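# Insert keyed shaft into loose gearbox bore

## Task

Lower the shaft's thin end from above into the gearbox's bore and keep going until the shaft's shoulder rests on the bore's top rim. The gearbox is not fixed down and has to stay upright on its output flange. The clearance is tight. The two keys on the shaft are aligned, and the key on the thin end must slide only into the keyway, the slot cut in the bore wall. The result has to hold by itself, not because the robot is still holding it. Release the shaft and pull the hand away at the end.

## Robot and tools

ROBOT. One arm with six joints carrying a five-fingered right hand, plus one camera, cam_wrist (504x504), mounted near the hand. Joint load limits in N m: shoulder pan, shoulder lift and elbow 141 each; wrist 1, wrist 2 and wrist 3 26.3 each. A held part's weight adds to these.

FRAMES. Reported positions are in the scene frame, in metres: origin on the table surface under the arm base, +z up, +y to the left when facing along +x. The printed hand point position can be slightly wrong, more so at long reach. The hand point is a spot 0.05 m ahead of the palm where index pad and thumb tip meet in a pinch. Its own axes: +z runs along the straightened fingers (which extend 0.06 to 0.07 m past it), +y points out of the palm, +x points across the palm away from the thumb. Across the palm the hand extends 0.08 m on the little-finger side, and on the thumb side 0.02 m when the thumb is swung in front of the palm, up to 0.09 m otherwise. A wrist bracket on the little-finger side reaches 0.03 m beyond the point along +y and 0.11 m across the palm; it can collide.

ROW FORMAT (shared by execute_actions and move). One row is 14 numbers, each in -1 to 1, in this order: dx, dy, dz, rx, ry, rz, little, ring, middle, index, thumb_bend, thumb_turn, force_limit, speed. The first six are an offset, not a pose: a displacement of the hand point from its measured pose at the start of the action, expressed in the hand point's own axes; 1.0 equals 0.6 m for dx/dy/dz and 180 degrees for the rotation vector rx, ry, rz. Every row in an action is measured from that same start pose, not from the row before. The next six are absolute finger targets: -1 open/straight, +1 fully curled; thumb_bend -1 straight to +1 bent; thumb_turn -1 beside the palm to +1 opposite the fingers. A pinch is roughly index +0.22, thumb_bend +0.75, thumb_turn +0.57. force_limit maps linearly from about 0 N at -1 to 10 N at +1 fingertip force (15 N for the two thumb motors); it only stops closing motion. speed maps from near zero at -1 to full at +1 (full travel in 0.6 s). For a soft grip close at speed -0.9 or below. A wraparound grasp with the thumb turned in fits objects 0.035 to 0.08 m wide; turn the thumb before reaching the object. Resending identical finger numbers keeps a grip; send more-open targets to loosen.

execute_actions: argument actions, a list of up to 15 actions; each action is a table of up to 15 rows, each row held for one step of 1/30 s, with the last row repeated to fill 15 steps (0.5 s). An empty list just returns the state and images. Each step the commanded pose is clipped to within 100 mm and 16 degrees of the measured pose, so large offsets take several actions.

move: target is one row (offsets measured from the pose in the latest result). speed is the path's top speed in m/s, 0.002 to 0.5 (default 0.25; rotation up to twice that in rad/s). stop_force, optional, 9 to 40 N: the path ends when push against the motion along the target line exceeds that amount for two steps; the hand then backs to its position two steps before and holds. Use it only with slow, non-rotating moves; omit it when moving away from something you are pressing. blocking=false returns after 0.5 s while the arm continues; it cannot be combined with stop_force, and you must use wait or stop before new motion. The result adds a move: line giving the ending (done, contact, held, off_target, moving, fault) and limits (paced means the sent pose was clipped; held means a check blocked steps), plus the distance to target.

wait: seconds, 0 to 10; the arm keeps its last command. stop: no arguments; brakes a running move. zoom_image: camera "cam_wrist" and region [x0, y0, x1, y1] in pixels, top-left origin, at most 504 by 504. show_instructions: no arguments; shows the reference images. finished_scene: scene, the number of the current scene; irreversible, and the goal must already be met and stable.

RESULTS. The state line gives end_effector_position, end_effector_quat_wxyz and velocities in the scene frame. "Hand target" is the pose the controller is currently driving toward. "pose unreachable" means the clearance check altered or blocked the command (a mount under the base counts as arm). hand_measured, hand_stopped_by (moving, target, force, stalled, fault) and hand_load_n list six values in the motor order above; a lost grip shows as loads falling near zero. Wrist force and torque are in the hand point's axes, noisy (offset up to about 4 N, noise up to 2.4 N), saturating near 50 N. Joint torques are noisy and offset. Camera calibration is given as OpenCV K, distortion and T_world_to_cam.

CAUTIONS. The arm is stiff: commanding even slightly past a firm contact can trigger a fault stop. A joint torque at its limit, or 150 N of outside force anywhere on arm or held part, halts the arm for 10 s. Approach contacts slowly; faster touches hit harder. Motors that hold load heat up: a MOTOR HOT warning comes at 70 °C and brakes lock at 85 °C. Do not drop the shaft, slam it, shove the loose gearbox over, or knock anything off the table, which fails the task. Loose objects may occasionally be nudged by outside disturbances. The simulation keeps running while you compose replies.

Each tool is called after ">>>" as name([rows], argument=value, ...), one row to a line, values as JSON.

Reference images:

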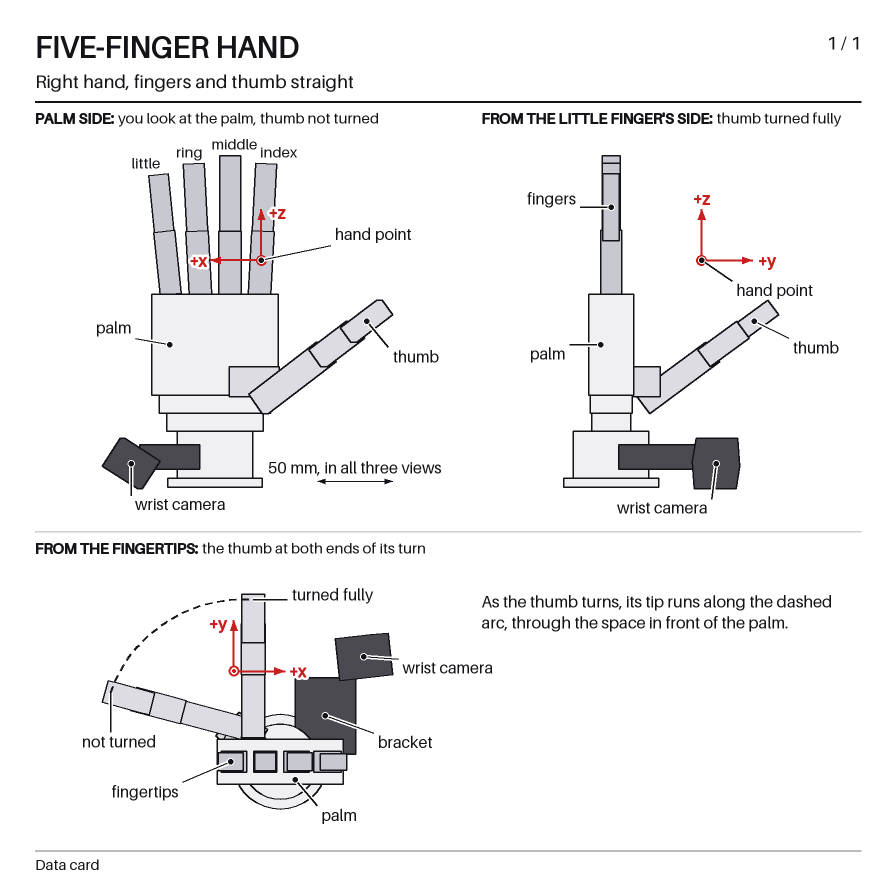

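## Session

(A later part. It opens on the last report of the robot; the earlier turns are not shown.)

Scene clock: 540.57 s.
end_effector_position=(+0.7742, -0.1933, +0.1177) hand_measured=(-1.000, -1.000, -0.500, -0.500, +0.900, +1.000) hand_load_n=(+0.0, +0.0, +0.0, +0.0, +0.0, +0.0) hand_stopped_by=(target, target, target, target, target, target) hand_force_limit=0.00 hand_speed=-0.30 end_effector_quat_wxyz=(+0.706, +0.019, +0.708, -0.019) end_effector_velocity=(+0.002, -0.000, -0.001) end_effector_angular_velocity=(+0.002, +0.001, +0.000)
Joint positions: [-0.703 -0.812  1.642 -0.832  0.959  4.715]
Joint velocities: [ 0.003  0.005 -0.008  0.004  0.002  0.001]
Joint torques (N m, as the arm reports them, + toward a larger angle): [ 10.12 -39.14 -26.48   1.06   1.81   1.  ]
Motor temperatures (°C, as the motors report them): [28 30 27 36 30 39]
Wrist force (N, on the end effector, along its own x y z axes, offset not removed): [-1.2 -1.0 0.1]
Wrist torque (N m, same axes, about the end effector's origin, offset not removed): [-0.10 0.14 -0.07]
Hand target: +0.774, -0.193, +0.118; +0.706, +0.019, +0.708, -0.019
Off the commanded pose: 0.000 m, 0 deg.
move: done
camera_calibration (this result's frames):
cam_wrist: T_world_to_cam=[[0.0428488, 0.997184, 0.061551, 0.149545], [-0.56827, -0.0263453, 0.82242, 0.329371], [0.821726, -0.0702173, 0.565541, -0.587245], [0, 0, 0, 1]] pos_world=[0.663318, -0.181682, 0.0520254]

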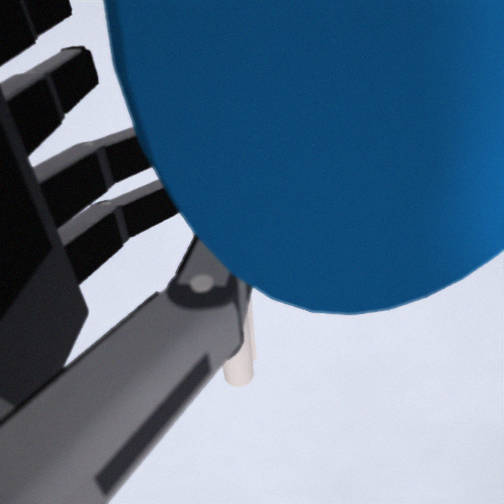

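>>> move(target=[0, 0, 0, 0, 0, 0, -1, -1, 0.3, 0.3, 0.9, 1.0, 0.1, -0.88], speed=0.01)

Scene clock: 544.27 s.
end_effector_position=(+0.7742, -0.1933, +0.1177) hand_measured=(-1.000, -1.000, -0.110, -0.104, +0.898, +1.000) hand_load_n=(+0.0, +0.0, +5.5, +7.5, +5.0, +0.0) hand_stopped_by=(target, target, force, force, target, target) hand_force_limit=0.10 hand_speed=-0.88 end_effector_quat_wxyz=(+0.706, +0.019, +0.708, -0.019) end_effector_velocity=(-0.000, -0.000, -0.001) end_effector_angular_velocity=(+0.004, +0.001, -0.001)
Joint positions: [-0.703 -0.812  1.642 -0.832  0.959  4.715]
Joint velocities: [-0.     0.002  0.001 -0.001  0.001  0.003]
Joint torques (N m, as the arm reports them, + toward a larger angle): [ -4.29 -49.44  -7.59  -1.73  -1.92   2.08]
Motor temperatures (°C, as the motors report them): [28 30 27 36 30 39]
Wrist force (N, on the end effector, along its own x y z axes, offset not removed): [-4.7 -3.8 -0.2]
Wrist torque (N m, same axes, about the end effector's origin, offset not removed): [-0.24 0.16 -0.26]
Hand target: +0.774, -0.193, +0.118; +0.706, +0.019, +0.708, -0.019
Off the commanded pose: 0.000 m, 0 deg.
move: done
camera_calibration (this result's frames):
cam_wrist: T_world_to_cam=[[0.042854, 0.997185, 0.0615248, 0.149552], [-0.568306, -0.0263177, 0.822397, 0.329393], [0.821701, -0.0702079, 0.565578, -0.58724], [0, 0, 0, 1]] pos_world=[0.663322, -0.181691, 0.0520372]

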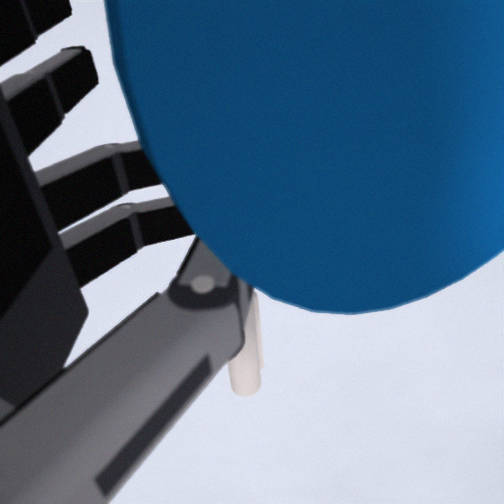

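>>> move(target=[-0.025, 0, 0, 0, 0, 0, -1, -1, 0.3, 0.3, 0.9, 1.0, 0.1, -0.88], speed=0.02)

>>> move(target=[-0.23, 0, -0.05, 0, 0, 0, -1, -1, 0.3, 0.3, 0.9, 1.0, 0.1, -0.88], speed=0.1)

Scene clock: 547.07 s.
end_effector_position=(+0.7742, -0.1932, +0.1324) hand_measured=(-1.000, -1.000, -0.110, -0.104, +0.896, +1.000) hand_load_n=(+0.0, +0.0, +6.0, +6.0, +6.0, -1.5) hand_stopped_by=(target, target, force, force, target, target) hand_force_limit=0.10 hand_speed=-0.88 end_effector_quat_wxyz=(+0.706, +0.019, +0.708, -0.019) end_effector_velocity=(+0.000, -0.000, +0.003) end_effector_angular_velocity=(+0.002, -0.000, -0.000)
Joint positions: [-0.703 -0.837  1.64  -0.805  0.959  4.715]
Joint velocities: [ 0.    -0.004 -0.001  0.005  0.     0.002]
Joint torques (N m, as the arm reports them, + toward a larger angle): [ -5.62 -53.54 -27.76   0.24  -1.93   1.71]
Motor temperatures (°C, as the motors report them): [28 30 27 36 30 39]
Wrist force (N, on the end effector, along its own x y z axes, offset not removed): [1.1 -2.3 0.3]
Wrist torque (N m, same axes, about the end effector's origin, offset not removed): [-0.27 0.09 -0.12]
Hand target: +0.774, -0.193, +0.133; +0.706, +0.019, +0.708, -0.019
Off the commanded pose: 0.000 m, 0 deg.
move: done
camera_calibration (this result's frames):
cam_wrist: T_world_to_cam=[[0.0428198, 0.997184, 0.0615661, 0.148614], [-0.56832, -0.02637, 0.822385, 0.317294], [0.821693, -0.0702036, 0.56559, -0.595584], [0, 0, 0, 1]] pos_world=[0.663348, -0.181641, 0.0667692]

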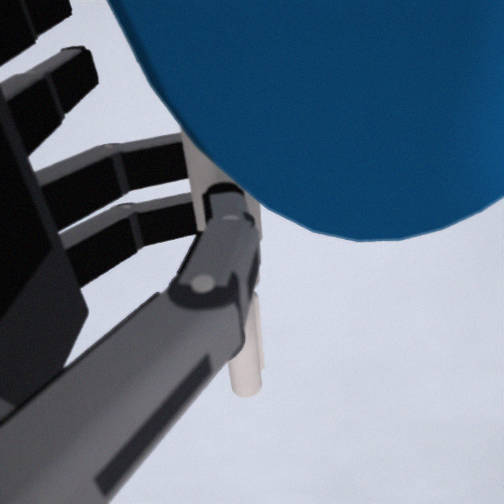

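Scene clock: 549.00 s.
end_effector_position=(+0.7445, -0.1914, +0.2701) hand_measured=(-1.000, -1.000, -0.110, -0.104, +0.896, +1.000) hand_load_n=(+0.0, +0.0, +6.0, +6.0, +6.0, -1.5) hand_stopped_by=(target, target, force, force, target, target) hand_force_limit=0.10 hand_speed=-0.88 end_effector_quat_wxyz=(+0.706, +0.019, +0.708, -0.019) end_effector_velocity=(-0.001, +0.000, +0.002) end_effector_angular_velocity=(+0.001, +0.002, -0.000)
Joint positions: [-0.735 -1.095  1.65  -0.557  0.926  4.715]
Joint velocities: [-0.001 -0.004 -0.     0.006 -0.    -0.   ]
Joint torques (N m, as the arm reports them, + toward a larger angle): [ -6.86 -49.02 -30.44   0.4   -1.88  -1.9 ]
Motor temperatures (°C, as the motors report them): [28 30 27 36 30 39]
Wrist force (N, on the end effector, along its own x y z axes, offset not removed): [0.9 -1.1 0.2]
Wrist torque (N m, same axes, about the end effector's origin, offset not removed): [-0.09 0.08 -0.04]
Hand target: +0.744, -0.191, +0.270; +0.706, +0.019, +0.708, -0.019
Off the commanded pose: 0.001 m, 0 deg.
move: done
camera_calibration (this result's frames):
cam_wrist: T_world_to_cam=[[0.0428207, 0.997178, 0.0616599, 0.139506], [-0.568415, -0.0264387, 0.822317, 0.187336], [0.821627, -0.0702606, 0.565679, -0.648889], [0, 0, 0, 1]] pos_world=[0.633656, -0.179751, 0.204411]

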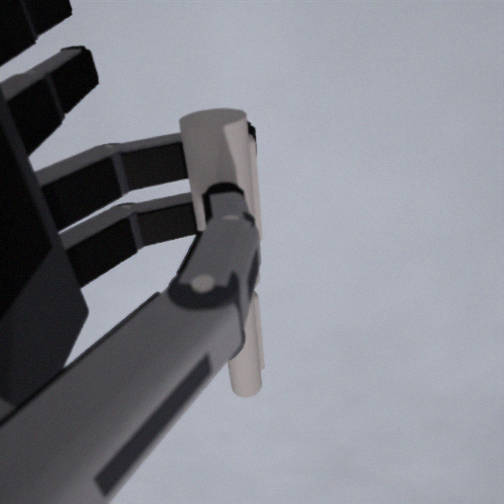

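>>> move(target=[0, 0, 0, 0, 0, -0.5, -1, -1, 0.3, 0.3, 0.9, 1.0, 0.1, -0.88], speed=0.3)

>>> move(target=[0, 0, 0, 0, 0, -0.5, -1, -1, 0.3, 0.3, 0.9, 1.0, 0.1, -0.88], speed=0.3)

Scene clock: 554.03 s.
end_effector_position=(+0.7443, -0.1912, +0.2699) hand_measured=(-1.000, -1.000, -0.110, -0.104, +0.896, +1.000) hand_load_n=(+0.0, +0.0, +5.5, +5.5, +7.0, -1.0) hand_stopped_by=(target, target, force, force, target, target) hand_force_limit=0.10 hand_speed=-0.88 end_effector_quat_wxyz=(+0.486, -0.486, +0.515, -0.512) end_effector_velocity=(+0.000, -0.000, +0.001) end_effector_angular_velocity=(-0.018, +0.002, -0.001)
Joint positions: [-0.69  -1.213  1.567 -0.357  0.971  3.146]
Joint velocities: [ 0.002 -0.002 -0.002  0.004  0.003 -0.018]
Joint torques (N m, as the arm reports them, + toward a larger angle): [  9.02 -47.05 -33.97  -0.09   2.04  -1.82]
Motor temperatures (°C, as the motors report them): [28 30 27 36 30 39]
Wrist force (N, on the end effector, along its own x y z axes, offset not removed): [-1.5 -0.2 1.2]
Wrist torque (N m, same axes, about the end effector's origin, offset not removed): [-0.33 0.09 -0.23]
Hand target: +0.744, -0.191, +0.270; +0.485, -0.487, +0.514, -0.513
Off the commanded pose: 0.000 m, 0 deg.
move: done
camera_calibration (this result's frames):
cam_wrist: T_world_to_cam=[[-0.0112543, 0.0641578, -0.997876, 0.287222], [-0.522805, 0.850298, 0.0605657, 0.526702], [0.852378, 0.522376, 0.0239725, -0.411995], [0, 0, 0, 1]] pos_world=[0.62977, -0.251065, 0.264589]

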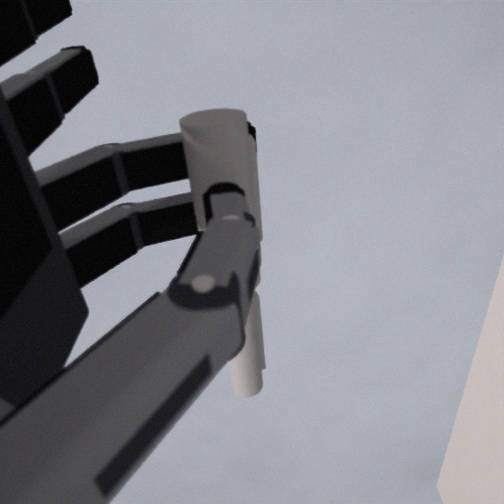

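Scene clock: 557.23 s.
end_effector_position=(+0.7443, -0.1914, +0.2697) hand_measured=(-1.000, -1.000, -0.110, -0.104, +0.896, +1.000) hand_load_n=(+0.0, +0.0, +5.5, +6.5, +6.0, -0.5) hand_stopped_by=(target, target, force, force, target, target) hand_force_limit=0.10 hand_speed=-0.88 end_effector_quat_wxyz=(+0.018, +0.708, -0.021, +0.706) end_effector_velocity=(+0.000, -0.000, +0.001) end_effector_angular_velocity=(-0.017, +0.000, +0.000)
Joint positions: [-0.534 -1.239  1.685 -0.448  1.128  1.576]
Joint velocities: [ 0.001  0.     0.001 -0.002  0.001 -0.016]
Joint torques (N m, as the arm reports them, + toward a larger angle): [  8.82 -28.51 -12.61  -3.57   1.82  -1.88]
Motor temperatures (°C, as the motors report them): [28 30 27 36 30 39]
Wrist force (N, on the end effector, along its own x y z axes, offset not removed): [-3.5 -1.1 1.1]
Wrist torque (N m, same axes, about the end effector's origin, offset not removed): [-0.21 0.05 -0.07]
Hand target: +0.744, -0.191, +0.270; +0.019, +0.708, -0.020, +0.706
Off the commanded pose: 0.000 m, 0 deg.
move: done
camera_calibration (this result's frames):
cam_wrist: T_world_to_cam=[[-0.0665094, -0.995671, -0.0649267, -0.126293], [-0.56691, 0.091256, -0.81871, 0.651573], [0.82109, -0.0176443, -0.570525, -0.331615], [0, 0, 0, 1]] pos_world=[0.63327, -0.191057, 0.336054]

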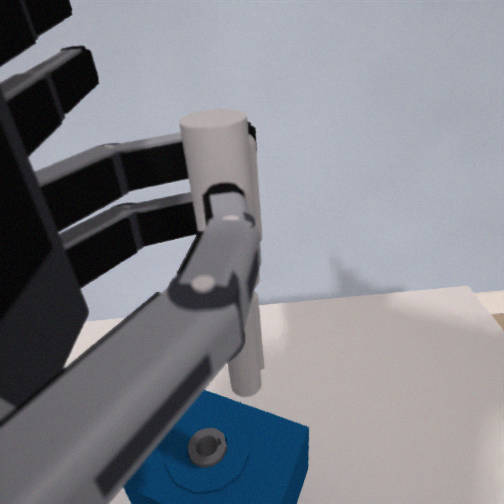

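>>> zoom_image(camera="cam_wrist", region=[160, 90, 300, 230])

>>> zoom_image(camera="cam_wrist", region=[180, 270, 320, 410])

>>> zoom_image(camera="cam_wrist", region=[150, 400, 270, 500])

Region (160, 90, 300, 230) of cam_wrist's 504x504 image, scaled by 3.600, with more detail than that image has.

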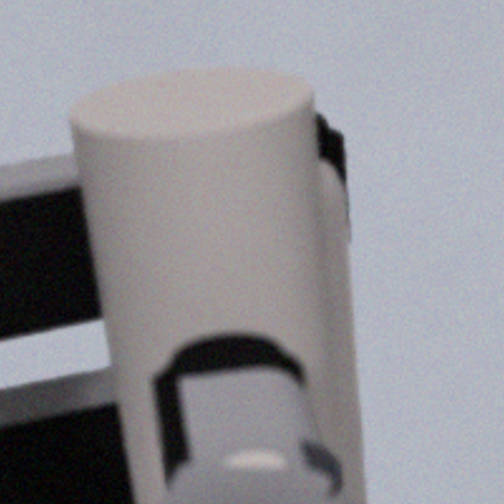

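Region (180, 270, 320, 410) of cam_wrist's 504x504 image, scaled by 3.600, with more detail than that image has.

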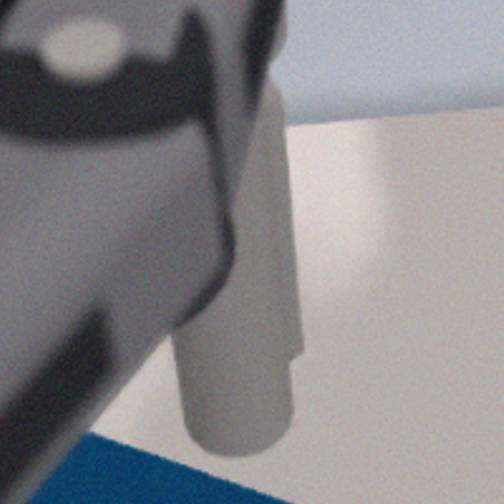

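Region (150, 400, 270, 500) of cam_wrist's 504x504 image, scaled by 4.200, with more detail than that image has.

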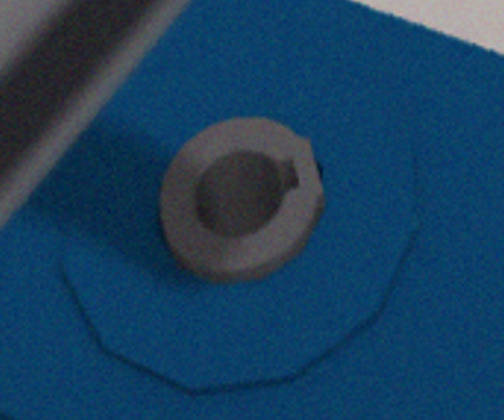

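>>> move(target=[-0.125, -0.0605, 0.0408, -0.111, 0, 0, -1, -1, 0.3, 0.3, 0.9, 1.0, 0.1, -0.88], speed=0.08)

Scene clock: 591.83 s.
end_effector_position=(+0.7706, -0.1566, +0.1951) hand_measured=(-1.000, -1.000, -0.110, -0.104, +0.896, +1.000) hand_load_n=(+0.0, +0.0, +5.5, +6.5, +6.0, -0.5) hand_stopped_by=(target, target, force, force, target, target) hand_force_limit=0.10 hand_speed=-0.88 end_effector_quat_wxyz=(+0.140, +0.694, -0.142, +0.692) end_effector_velocity=(+0.001, +0.001, -0.002) end_effector_angular_velocity=(+0.002, +0.000, -0.011)
Joint positions: [-0.282 -1.042  1.602 -0.56   1.727  1.575]
Joint velocities: [ 0.006  0.008 -0.006 -0.     0.017  0.002]
Joint torques (N m, as the arm reports them, + toward a larger angle): [ 10.81 -34.97 -31.9   -4.05   1.86   1.07]
Motor temperatures (°C, as the motors report them): [28 30 27 36 30 39]
Wrist force (N, on the end effector, along its own x y z axes, offset not removed): [-3.9 -2.7 1.1]
Wrist torque (N m, same axes, about the end effector's origin, offset not removed): [-0.40 0.10 -0.21]
Hand target: +0.771, -0.156, +0.195; +0.141, +0.694, -0.142, +0.692
Off the commanded pose: 0.001 m, 0 deg.
move: done
camera_calibration (this result's frames):
cam_wrist: T_world_to_cam=[[-0.401637, -0.913626, -0.0630468, 0.175959], [-0.503223, 0.277691, -0.818324, 0.582217], [0.76515, -0.296943, -0.571289, -0.395592], [0, 0, 0, 1]] pos_world=[0.666344, -0.118383, 0.261538]

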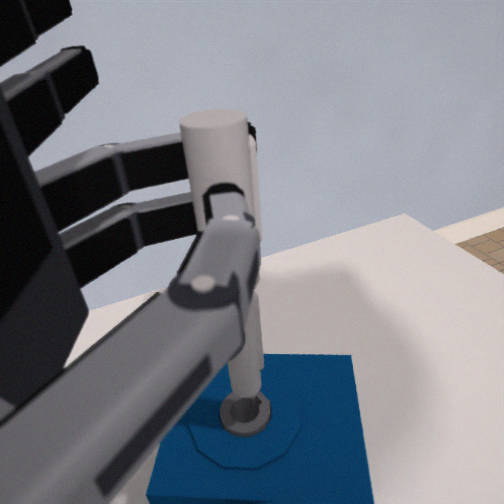

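>>> zoom_image(camera="cam_wrist", region=[190, 340, 310, 460])

Region (190, 340, 310, 460) of cam_wrist's 504x504 image, scaled by 4.200, with more detail than that image has.

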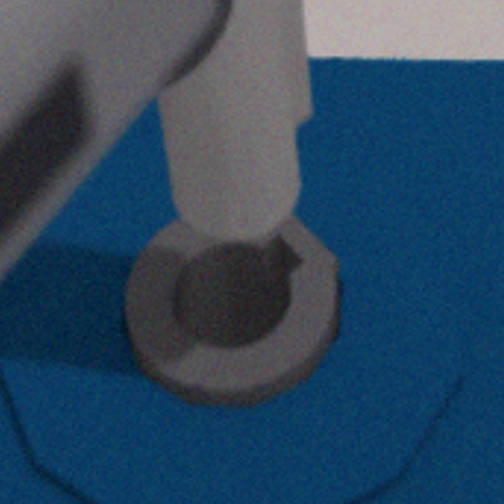

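>>> move(target=[-0.0283, -0.0033, 0.0055, 0, 0, 0, -1, -1, 0.3, 0.3, 0.9, 1.0, 0.1, -0.88], speed=0.02)

>>> zoom_image(camera="cam_wrist", region=[190, 330, 310, 450])

Scene clock: 599.17 s.
end_effector_position=(+0.7743, -0.1560, +0.1784) hand_measured=(-1.000, -1.000, -0.110, -0.104, +0.896, +1.000) hand_load_n=(+0.0, +0.0, +5.5, +6.5, +6.0, -0.5) hand_stopped_by=(target, target, force, force, target, target) hand_force_limit=0.10 hand_speed=-0.88 end_effector_quat_wxyz=(+0.140, +0.694, -0.142, +0.692) end_effector_velocity=(-0.000, +0.000, -0.003) end_effector_angular_velocity=(+0.001, +0.001, -0.000)
Joint positions: [-0.279 -1.013  1.604 -0.591  1.73   1.575]
Joint velocities: [ 0.     0.004  0.002 -0.004  0.001  0.001]
Joint torques (N m, as the arm reports them, + toward a larger angle): [  8.64 -36.55 -12.47  -4.07   1.79   2.16]
Motor temperatures (°C, as the motors report them): [28 30 27 36 30 39]
Wrist force (N, on the end effector, along its own x y z axes, offset not removed): [-3.3 -0.6 -0.1]
Wrist torque (N m, same axes, about the end effector's origin, offset not removed): [-0.04 0.00 -0.09]
Hand target: +0.774, -0.156, +0.178; +0.140, +0.694, -0.142, +0.692
Off the commanded pose: 0.000 m, 0 deg.
move: done
camera_calibration (this result's frames):
cam_wrist: T_world_to_cam=[[-0.401655, -0.91362, -0.0630242, 0.176927], [-0.503233, 0.277686, -0.818319, 0.570272], [0.765134, -0.296966, -0.571298, -0.407824], [0, 0, 0, 1]] pos_world=[0.670083, -0.117823, 0.244826]

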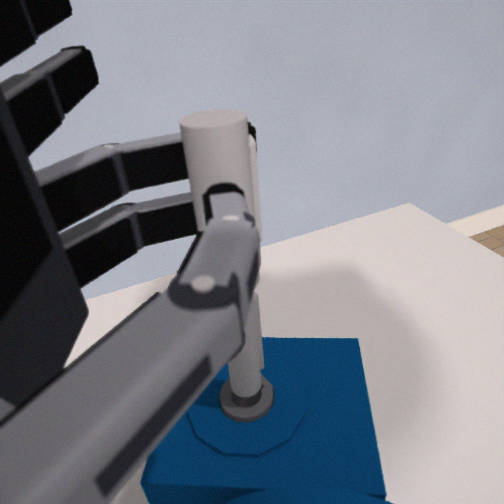

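Region (190, 330, 310, 450) of cam_wrist's 504x504 image, scaled by 4.200, with more detail than that image has.

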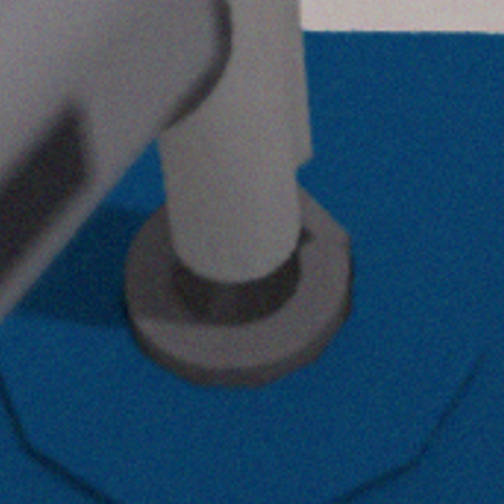

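>>> move(target=[-0.0075, -0.0009, 0, 0, 0, 0, -1, -1, 0.3, 0.3, 0.9, 1.0, 0.1, -0.88], speed=0.008)

>>> zoom_image(camera="cam_wrist", region=[200, 340, 300, 440])

Scene clock: 606.47 s.
end_effector_position=(+0.7745, -0.1555, +0.1741) hand_measured=(-1.000, -1.000, -0.110, -0.104, +0.896, +1.000) hand_load_n=(+0.0, +0.0, +5.5, +6.5, +6.0, -0.5) hand_stopped_by=(target, target, force, force, target, target) hand_force_limit=0.10 hand_speed=-0.88 end_effector_quat_wxyz=(+0.140, +0.694, -0.142, +0.692) end_effector_velocity=(+0.000, +0.000, -0.000) end_effector_angular_velocity=(-0.001, -0.001, +0.000)
Joint positions: [-0.278 -1.007  1.607 -0.6    1.731  1.575]
Joint velocities: [ 0.     0.001  0.001 -0.003  0.    -0.001]
Joint torques (N m, as the arm reports them, + toward a larger angle): [  9.06 -37.18 -13.37  -4.49   1.89   1.55]
Motor temperatures (°C, as the motors report them): [28 30 27 36 30 39]
Wrist force (N, on the end effector, along its own x y z axes, offset not removed): [-3.3 -0.4 0.6]
Wrist torque (N m, same axes, about the end effector's origin, offset not removed): [0.00 -0.01 -0.11]
Hand target: +0.775, -0.156, +0.174; +0.140, +0.694, -0.142, +0.692
Off the commanded pose: 0.000 m, 0 deg.
move: done
camera_calibration (this result's frames):
cam_wrist: T_world_to_cam=[[-0.401654, -0.913619, -0.0630368, 0.177178], [-0.503238, 0.277699, -0.818312, 0.56675], [0.765131, -0.296956, -0.571306, -0.410266], [0, 0, 0, 1]] pos_world=[0.670282, -0.117344, 0.24056]

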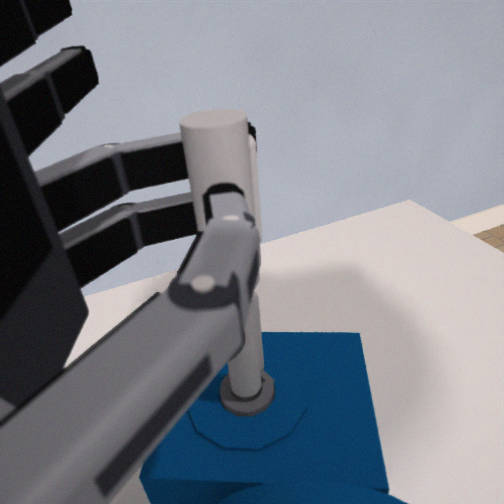

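Region (200, 340, 300, 440) of cam_wrist's 504x504 image, scaled by 5.040, with more detail than that image has.

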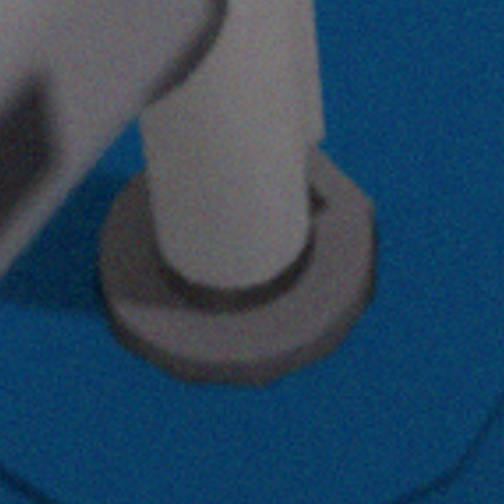

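>>> move(target=[-0.005, 0, 0, 0, 0, 0, -1, -1, 0.3, 0.3, 0.9, 1.0, 0.1, -0.88], speed=0.004)

>>> zoom_image(camera="cam_wrist", region=[200, 340, 300, 440])

Scene clock: 609.03 s.
end_effector_position=(+0.7745, -0.1555, +0.1713) hand_measured=(-1.000, -1.000, -0.110, -0.104, +0.896, +1.000) hand_load_n=(+0.0, +0.0, +5.5, +6.5, +6.0, -0.5) hand_stopped_by=(target, target, force, force, target, target) hand_force_limit=0.10 hand_speed=-0.88 end_effector_quat_wxyz=(+0.140, +0.694, -0.142, +0.692) end_effector_velocity=(-0.000, +0.000, -0.002) end_effector_angular_velocity=(+0.001, +0.001, -0.000)
Joint positions: [-0.278 -1.003  1.609 -0.607  1.731  1.575]
Joint velocities: [ 0.     0.002  0.001 -0.003  0.001  0.001]
Joint torques (N m, as the arm reports them, + toward a larger angle): [  2.94 -35.15 -11.48  -3.96   0.83  -2.01]
Motor temperatures (°C, as the motors report them): [28 30 27 36 30 39]
Wrist force (N, on the end effector, along its own x y z axes, offset not removed): [-2.3 -1.7 0.7]
Wrist torque (N m, same axes, about the end effector's origin, offset not removed): [-0.17 -0.14 -0.11]
Hand target: +0.774, -0.156, +0.171; +0.140, +0.694, -0.142, +0.692
Off the commanded pose: 0.000 m, 0 deg.
move: done
camera_calibration (this result's frames):
cam_wrist: T_world_to_cam=[[-0.401655, -0.913619, -0.0630356, 0.177019], [-0.503242, 0.2777, -0.818309, 0.564392], [0.765128, -0.296956, -0.571311, -0.411897], [0, 0, 0, 1]] pos_world=[0.67028, -0.117319, 0.237684]

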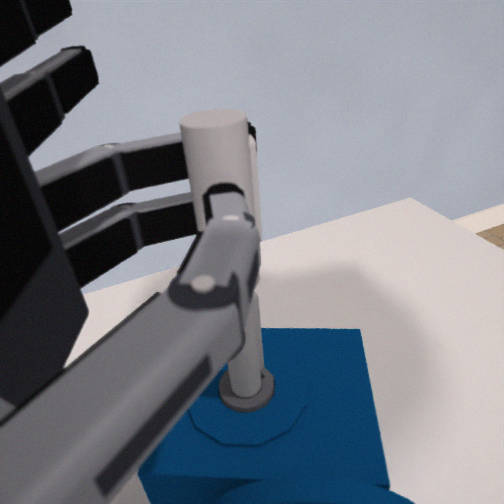

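Region (200, 340, 300, 440) of cam_wrist's 504x504 image, scaled by 5.040, with more detail than that image has.

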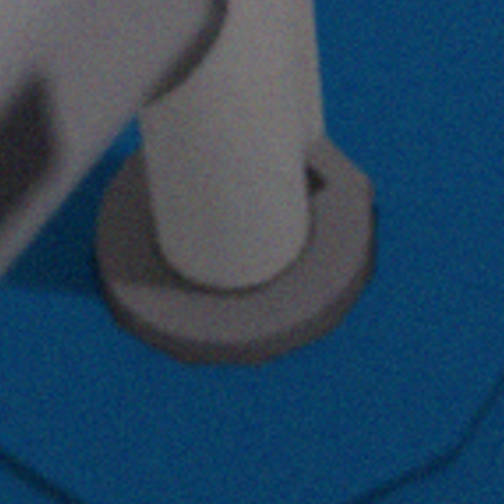

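>>> move(target=[-0.004, 0, 0, 0, 0, 0, -1, -1, 0.3, 0.3, 0.9, 1.0, 0.1, -0.88], speed=0.003)

>>> zoom_image(camera="cam_wrist", region=[200, 340, 300, 440])

Scene clock: 612.10 s.
end_effector_position=(+0.7745, -0.1555, +0.1689) hand_measured=(-1.000, -1.000, -0.110, -0.104, +0.896, +1.000) hand_load_n=(+0.0, +0.0, +4.5, +8.0, +6.0, +0.5) hand_stopped_by=(target, target, force, force, target, target) hand_force_limit=0.10 hand_speed=-0.88 end_effector_quat_wxyz=(+0.140, +0.694, -0.142, +0.692) end_effector_velocity=(+0.000, +0.000, -0.001) end_effector_angular_velocity=(-0.001, +0.001, +0.000)
Joint positions: [-0.278 -1.     1.611 -0.611  1.731  1.575]
Joint velocities: [-0.     0.002  0.    -0.001 -0.    -0.002]
Joint torques (N m, as the arm reports them, + toward a larger angle): [  2.9  -36.42 -12.43  -3.32  -0.43  -1.61]
Motor temperatures (°C, as the motors report them): [28 30 27 36 30 39]
Wrist force (N, on the end effector, along its own x y z axes, offset not removed): [-3.1 -1.4 1.5]
Wrist torque (N m, same axes, about the end effector's origin, offset not removed): [-0.25 0.15 -0.10]
Hand target: +0.774, -0.155, +0.169; +0.140, +0.694, -0.142, +0.692
Off the commanded pose: 0.000 m, 0 deg.
move: done
camera_calibration (this result's frames):
cam_wrist: T_world_to_cam=[[-0.401657, -0.913619, -0.0630306, 0.176851], [-0.503266, 0.277706, -0.818293, 0.562514], [0.765111, -0.296951, -0.571336, -0.413204], [0, 0, 0, 1]] pos_world=[0.670275, -0.11734, 0.235369]

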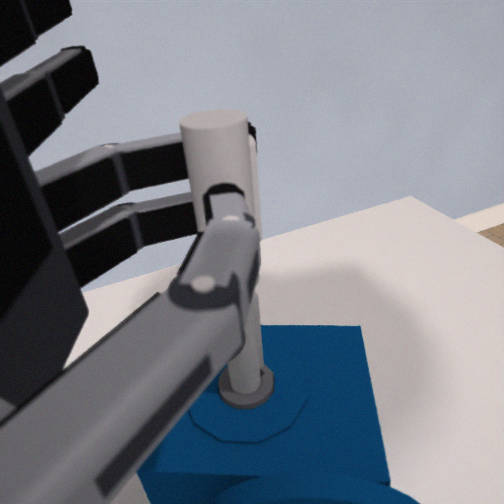

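Region (200, 340, 300, 440) of cam_wrist's 504x504 image, scaled by 5.040, with more detail than that image has.

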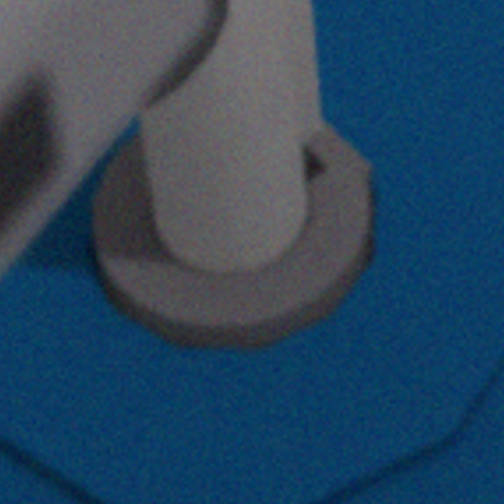

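>>> move(target=[-0.003, 0, 0.0008, 0, 0, 0, -1, -1, 0.3, 0.3, 0.9, 1.0, 0.1, -0.88], speed=0.003)

>>> zoom_image(camera="cam_wrist", region=[200, 330, 300, 430])

Scene clock: 615.53 s.
end_effector_position=(+0.7748, -0.1557, +0.1671) hand_measured=(-1.000, -1.000, -0.110, -0.104, +0.896, +1.000) hand_load_n=(+0.0, +0.0, +5.0, +7.5, +6.0, +0.5) hand_stopped_by=(target, target, force, force, target, target) hand_force_limit=0.10 hand_speed=-0.88 end_effector_quat_wxyz=(+0.140, +0.694, -0.142, +0.692) end_effector_velocity=(+0.000, -0.000, -0.000) end_effector_angular_velocity=(+0.001, +0.000, +0.001)
Joint positions: [-0.278 -0.996  1.611 -0.615  1.731  1.575]
Joint velocities: [-0.     0.001  0.    -0.    -0.001  0.001]
Joint torques (N m, as the arm reports them, + toward a larger angle): [ -5.61 -35.73 -28.14  -3.71  -2.28  -1.59]
Motor temperatures (°C, as the motors report them): [28 30 27 36 30 39]
Wrist force (N, on the end effector, along its own x y z axes, offset not removed): [-2.6 -1.0 1.4]
Wrist torque (N m, same axes, about the end effector's origin, offset not removed): [-0.07 -0.02 -0.03]
Hand target: +0.775, -0.156, +0.167; +0.140, +0.694, -0.142, +0.692
Off the commanded pose: 0.000 m, 0 deg.
move: done
camera_calibration (this result's frames):
cam_wrist: T_world_to_cam=[[-0.401695, -0.913604, -0.0630008, 0.176771], [-0.503395, 0.277755, -0.818197, 0.561347], [0.765007, -0.296951, -0.571476, -0.414446], [0, 0, 0, 1]] pos_world=[0.670641, -0.117488, 0.233583]

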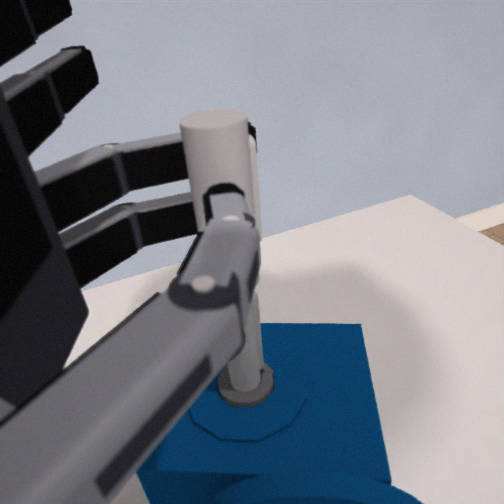

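Region (200, 330, 300, 430) of cam_wrist's 504x504 image, scaled by 5.040, with more detail than that image has.

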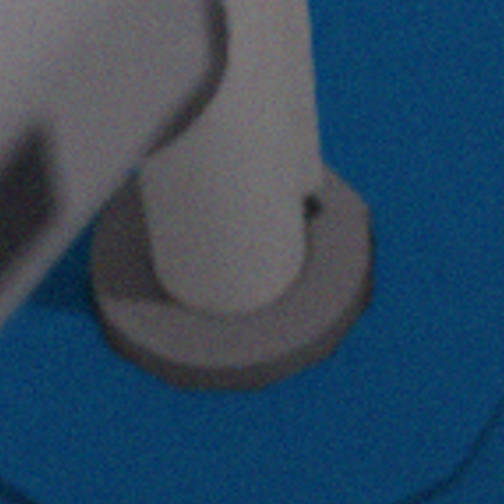

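>>> move(target=[-0.0035, 0, 0.0004, 0, 0, 0, -1, -1, 0.3, 0.3, 0.9, 1.0, 0.1, -0.88], speed=0.003)

>>> zoom_image(camera="cam_wrist", region=[200, 330, 300, 430])

Scene clock: 618.37 s.
end_effector_position=(+0.7751, -0.1558, +0.1651) hand_measured=(-1.000, -1.000, -0.110, -0.104, +0.896, +1.000) hand_load_n=(+0.0, +0.0, +5.0, +7.0, +6.0, +0.0) hand_stopped_by=(target, target, force, force, target, target) hand_force_limit=0.10 hand_speed=-0.88 end_effector_quat_wxyz=(+0.140, +0.694, -0.142, +0.692) end_effector_velocity=(+0.000, -0.000, +0.001) end_effector_angular_velocity=(-0.001, -0.002, -0.000)
Joint positions: [-0.278 -0.993  1.612 -0.618  1.731  1.575]
Joint velocities: [-0.    -0.     0.    -0.003  0.    -0.   ]
Joint torques (N m, as the arm reports them, + toward a larger angle): [ -5.83 -36.08 -11.81  -3.8   -1.49  -1.15]
Motor temperatures (°C, as the motors report them): [28 30 27 36 30 39]
Wrist force (N, on the end effector, along its own x y z axes, offset not removed): [-3.5 -2.2 1.4]
Wrist torque (N m, same axes, about the end effector's origin, offset not removed): [-0.28 0.14 -0.16]
Hand target: +0.775, -0.156, +0.165; +0.140, +0.694, -0.142, +0.692
Off the commanded pose: 0.000 m, 0 deg.
move: done
camera_calibration (this result's frames):
cam_wrist: T_world_to_cam=[[-0.401681, -0.91361, -0.063002, 0.176644], [-0.503394, 0.277747, -0.8182, 0.559835], [0.765014, -0.296941, -0.571471, -0.415789], [0, 0, 0, 1]] pos_world=[0.670857, -0.117574, 0.231574]

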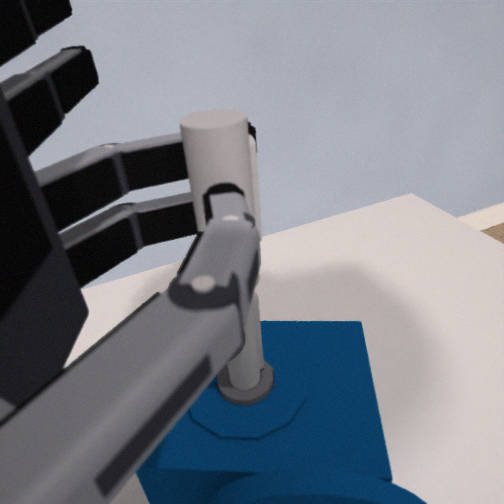

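Region (200, 330, 300, 430) of cam_wrist's 504x504 image, scaled by 5.040, with more detail than that image has.

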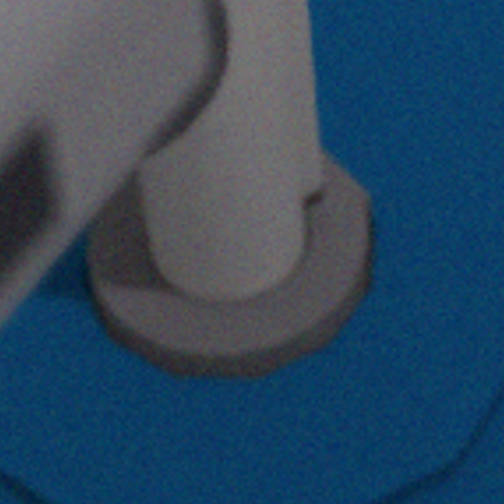

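>>> move(target=[-0.008, 0, 0, 0, 0, 0, -1, -1, 0.3, 0.3, 0.9, 1.0, 0.1, -0.88], speed=0.004)

>>> zoom_image(camera="cam_wrist", region=[200, 320, 300, 420])

Scene clock: 621.47 s.
end_effector_position=(+0.7750, -0.1558, +0.1604) hand_measured=(-1.000, -1.000, -0.110, -0.104, +0.896, +1.000) hand_load_n=(+0.0, +0.0, +4.5, +6.0, +5.5, -5.0) hand_stopped_by=(target, target, force, force, target, target) hand_force_limit=0.10 hand_speed=-0.88 end_effector_quat_wxyz=(+0.140, +0.694, -0.142, +0.692) end_effector_velocity=(-0.000, +0.000, -0.001) end_effector_angular_velocity=(+0.002, -0.000, +0.001)
Joint positions: [-0.278 -0.987  1.615 -0.628  1.731  1.575]
Joint velocities: [ 0.     0.001  0.002 -0.003 -0.     0.002]
Joint torques (N m, as the arm reports them, + toward a larger angle): [  2.   -21.32  -2.58   0.57   1.48  -0.84]
Motor temperatures (°C, as the motors report them): [28 30 27 36 30 39]
Wrist force (N, on the end effector, along its own x y z axes, offset not removed): [15.3 -3.3 -2.0]
Wrist torque (N m, same axes, about the end effector's origin, offset not removed): [-0.20 0.39 -0.06]
Hand target: +0.775, -0.156, +0.160; +0.140, +0.694, -0.142, +0.692
Off the commanded pose: 0.000 m, 0 deg.
move: done
camera_calibration (this result's frames):
cam_wrist: T_world_to_cam=[[-0.401684, -0.913609, -0.0629963, 0.176339], [-0.503419, 0.277753, -0.818182, 0.556015], [0.764996, -0.296937, -0.571497, -0.418442], [0, 0, 0, 1]] pos_world=[0.670848, -0.117581, 0.226892]

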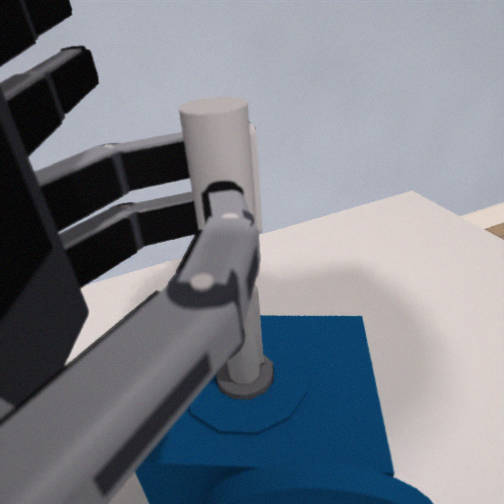

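Region (200, 320, 300, 420) of cam_wrist's 504x504 image, scaled by 5.040, with more detail than that image has.

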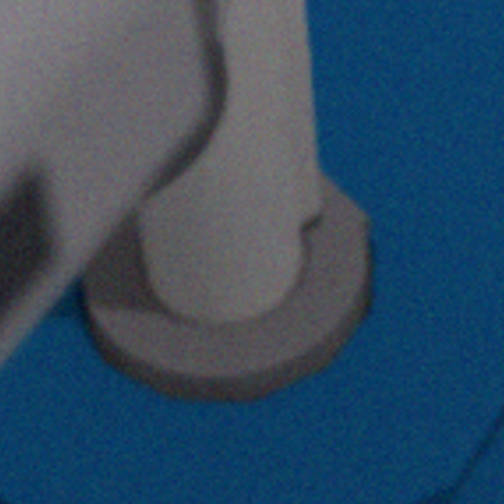

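>>> move(target=[0.003, 0, 0, 0, 0, 0, -1, -1, 0.3, 0.3, 0.9, 1.0, 0.1, -0.88], speed=0.004)

>>> zoom_image(camera="cam_wrist", region=[230, 335, 290, 395])

Scene clock: 628.17 s.
end_effector_position=(+0.7750, -0.1557, +0.1621) hand_measured=(-1.000, -1.000, -0.110, -0.104, +0.896, +1.000) hand_load_n=(+0.0, +0.0, +4.0, +6.5, +5.5, -2.5) hand_stopped_by=(target, target, force, force, target, target) hand_force_limit=0.10 hand_speed=-0.88 end_effector_quat_wxyz=(+0.140, +0.694, -0.142, +0.692) end_effector_velocity=(+0.000, -0.000, +0.002) end_effector_angular_velocity=(-0.002, -0.001, -0.000)
Joint positions: [-0.278 -0.989  1.614 -0.625  1.731  1.575]
Joint velocities: [ 0.    -0.002 -0.001  0.001  0.    -0.001]
Joint torques (N m, as the arm reports them, + toward a larger angle): [  1.   -51.52 -31.14   0.07   0.44  -0.66]
Motor temperatures (°C, as the motors report them): [28 30 27 36 30 39]
Wrist force (N, on the end effector, along its own x y z axes, offset not removed): [-4.8 -1.8 0.7]
Wrist torque (N m, same axes, about the end effector's origin, offset not removed): [-0.27 0.14 -0.20]
Hand target: +0.775, -0.156, +0.162; +0.140, +0.694, -0.142, +0.692
Off the commanded pose: 0.000 m, 0 deg.
move: done
camera_calibration (this result's frames):
cam_wrist: T_world_to_cam=[[-0.40169, -0.913607, -0.0629833, 0.176461], [-0.50348, 0.277769, -0.81814, 0.557377], [0.764953, -0.296928, -0.57156, -0.417439], [0, 0, 0, 1]] pos_world=[0.670832, -0.117555, 0.228535]

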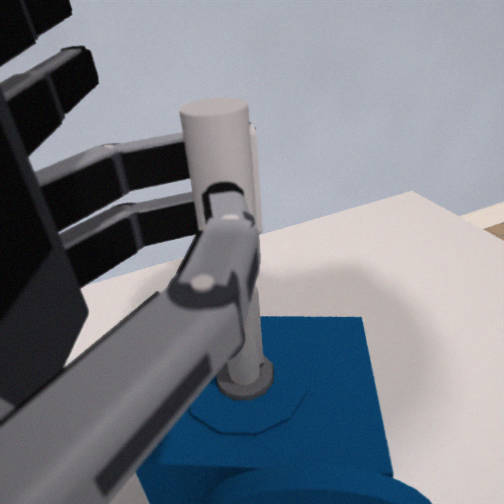

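Region (230, 335, 290, 395) of cam_wrist's 504x504 image, scaled by 8.400, with more detail than that image has.

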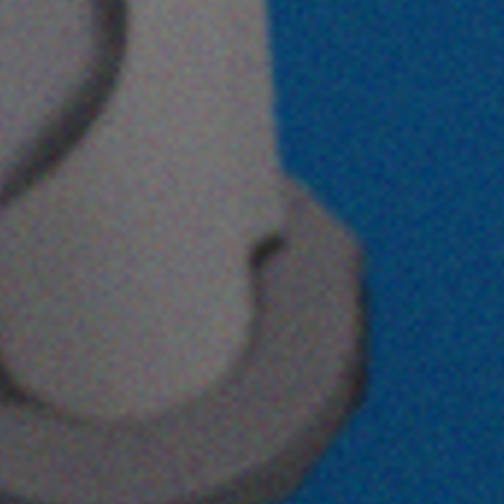

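>>> move(target=[0, 0.00105, 0.00064, 0.0222, 0, 0, -1, -1, 0.3, 0.3, 0.9, 1.0, 0.1, -0.88], speed=0.03)

>>> zoom_image(camera="cam_wrist", region=[230, 335, 290, 395])

Scene clock: 631.37 s.
end_effector_position=(+0.7751, -0.1564, +0.1620) hand_measured=(-1.000, -1.000, -0.110, -0.104, +0.896, +1.000) hand_load_n=(+0.0, +0.0, +4.5, +7.0, +5.5, -2.5) hand_stopped_by=(target, target, force, force, target, target) hand_force_limit=0.10 hand_speed=-0.88 end_effector_quat_wxyz=(+0.117, +0.699, -0.119, +0.696) end_effector_velocity=(-0.000, -0.001, -0.000) end_effector_angular_velocity=(-0.000, +0.002, +0.015)
Joint positions: [-0.309 -1.008  1.646 -0.639  1.632  1.575]
Joint velocities: [-0.008 -0.004  0.007 -0.002 -0.023 -0.001]
Joint torques (N m, as the arm reports them, + toward a larger angle): [ -6.97 -52.65 -13.54  -3.94  -1.97   2.26]
Motor temperatures (°C, as the motors report them): [28 30 27 36 30 39]
Wrist force (N, on the end effector, along its own x y z axes, offset not removed): [-3.7 0.6 1.4]
Wrist torque (N m, same axes, about the end effector's origin, offset not removed): [0.00 0.04 -0.12]
Hand target: +0.775, -0.156, +0.162; +0.116, +0.699, -0.118, +0.696
Off the commanded pose: 0.000 m, 0 deg.
move: done
camera_calibration (this result's frames):
cam_wrist: T_world_to_cam=[[-0.338764, -0.938736, -0.063348, 0.123233], [-0.521029, 0.243235, -0.818148, 0.565791], [0.783433, -0.244153, -0.571508, -0.423803], [0, 0, 0, 1]] pos_world=[0.668562, -0.12541, 0.2285]

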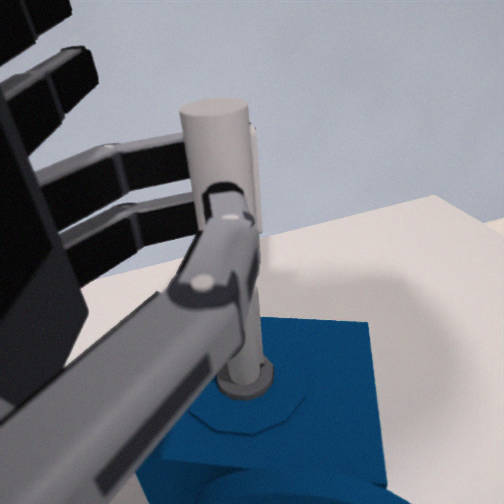

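Region (230, 335, 290, 395) of cam_wrist's 504x504 image, scaled by 8.400, with more detail than that image has.

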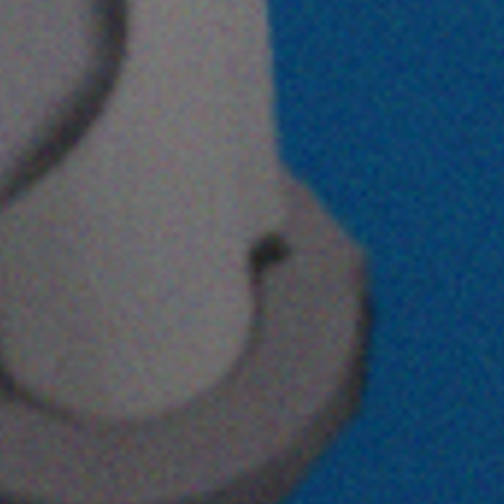

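>>> move(target=[-0.004, 0, 0, 0, 0, 0, -1, -1, 0.3, 0.3, 0.9, 1.0, 0.1, -0.88], speed=0.003, stop_force=9)

>>> zoom_image(camera="cam_wrist", region=[230, 335, 290, 395])

Scene clock: 633.90 s.
end_effector_position=(+0.7752, -0.1564, +0.1609) hand_measured=(-1.000, -1.000, -0.110, -0.104, +0.896, +1.000) hand_load_n=(+0.0, +0.0, +4.5, +6.0, +5.5, -3.5) hand_stopped_by=(target, target, force, force, target, target) hand_force_limit=0.10 hand_speed=-0.88 end_effector_quat_wxyz=(+0.116, +0.698, -0.118, +0.696) end_effector_velocity=(-0.000, +0.000, -0.001) end_effector_angular_velocity=(+0.000, +0.002, +0.000)
Joint positions: [-0.31  -1.006  1.648 -0.642  1.631  1.575]
Joint velocities: [ 0.     0.001 -0.     0.002 -0.    -0.   ]
Joint torques (N m, as the arm reports them, + toward a larger angle): [  1.1  -45.03  -8.97   2.36  -0.8    2.25]
Motor temperatures (°C, as the motors report them): [28 30 27 36 30 39]
Wrist force (N, on the end effector, along its own x y z axes, offset not removed): [8.1 -1.0 -1.0]
Wrist torque (N m, same axes, about the end effector's origin, offset not removed): [0.00 0.22 0.00]
Hand target: +0.775, -0.156, +0.161; +0.116, +0.699, -0.118, +0.696
Off the commanded pose: 0.001 m, 0 deg.
move: contact
camera_calibration (this result's frames):
cam_wrist: T_world_to_cam=[[-0.338015, -0.939003, -0.0633943, 0.122539], [-0.520789, 0.242725, -0.818452, 0.564715], [0.783916, -0.243634, -0.571068, -0.424858], [0, 0, 0, 1]] pos_world=[0.668571, -0.125516, 0.227337]

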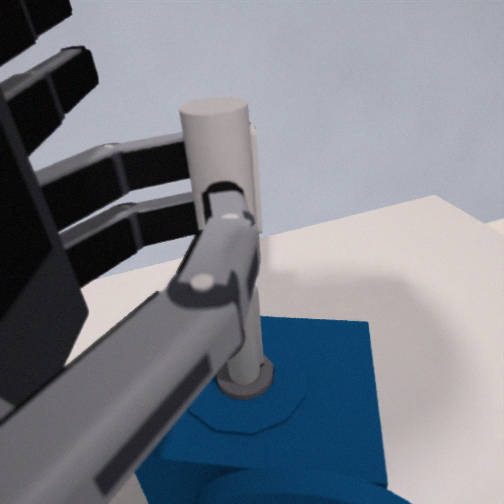

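Region (230, 335, 290, 395) of cam_wrist's 504x504 image, scaled by 8.400, with more detail than that image has.

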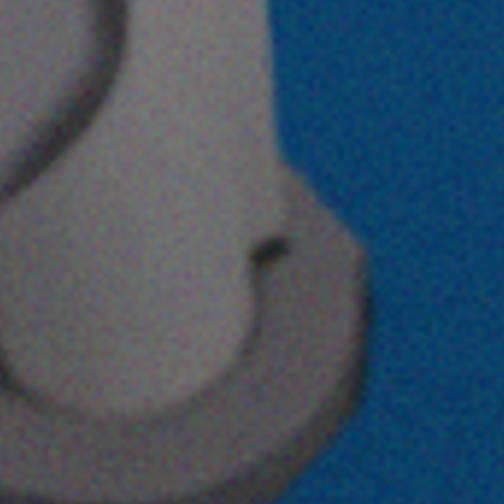

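>>> execute_actions([
  [[0.0002, -0.00026, -0.00016, -0.00556, 0, 0, -1, -1, 0.3, 0.3, 0.9, 1.0, 0.1, -0.88]],
])

Scene clock: 642.90 s.
end_effector_position=(+0.7751, -0.1563, +0.1611) hand_measured=(-1.000, -1.000, -0.110, -0.104, +0.896, +1.000) hand_load_n=(+0.0, +0.0, +4.0, +6.0, +7.5, -2.5) hand_stopped_by=(target, target, force, force, target, target) hand_force_limit=0.10 hand_speed=-0.88 end_effector_quat_wxyz=(+0.122, +0.697, -0.124, +0.695) end_effector_velocity=(-0.001, -0.000, -0.001) end_effector_angular_velocity=(+0.001, +0.003, -0.005)
Joint positions: [-0.302 -1.002  1.64  -0.639  1.656  1.575]
Joint velocities: [ 0.002  0.002 -0.001  0.003  0.006 -0.   ]
Joint torques (N m, as the arm reports them, + toward a larger angle): [  8.39 -31.58 -28.86   0.59   2.16   0.81]
Motor temperatures (°C, as the motors report them): [28 30 27 36 30 39]
Wrist force (N, on the end effector, along its own x y z axes, offset not removed): [1.4 -2.2 -1.6]
Wrist torque (N m, same axes, about the end effector's origin, offset not removed): [-0.02 0.04 -0.10]
Hand target: +0.775, -0.156, +0.161; +0.122, +0.697, -0.124, +0.695
Off the commanded pose: 0.000 m, 0 deg.
camera_calibration (this result's frames):
cam_wrist: T_world_to_cam=[[-0.353935, -0.933123, -0.0633415, 0.13594], [-0.516565, 0.251493, -0.818482, 0.562888], [0.779674, -0.256969, -0.57103, -0.423508], [0, 0, 0, 1]] pos_world=[0.66908, -0.123542, 0.227488]

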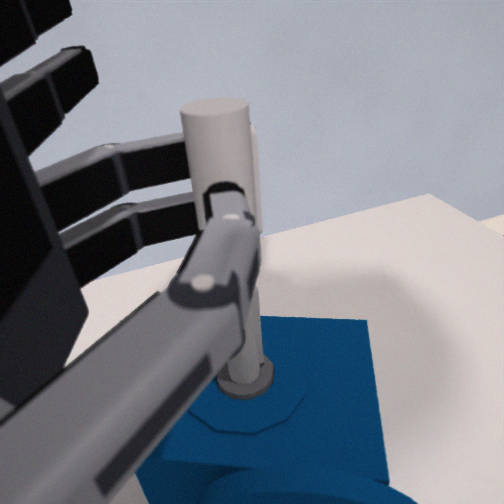

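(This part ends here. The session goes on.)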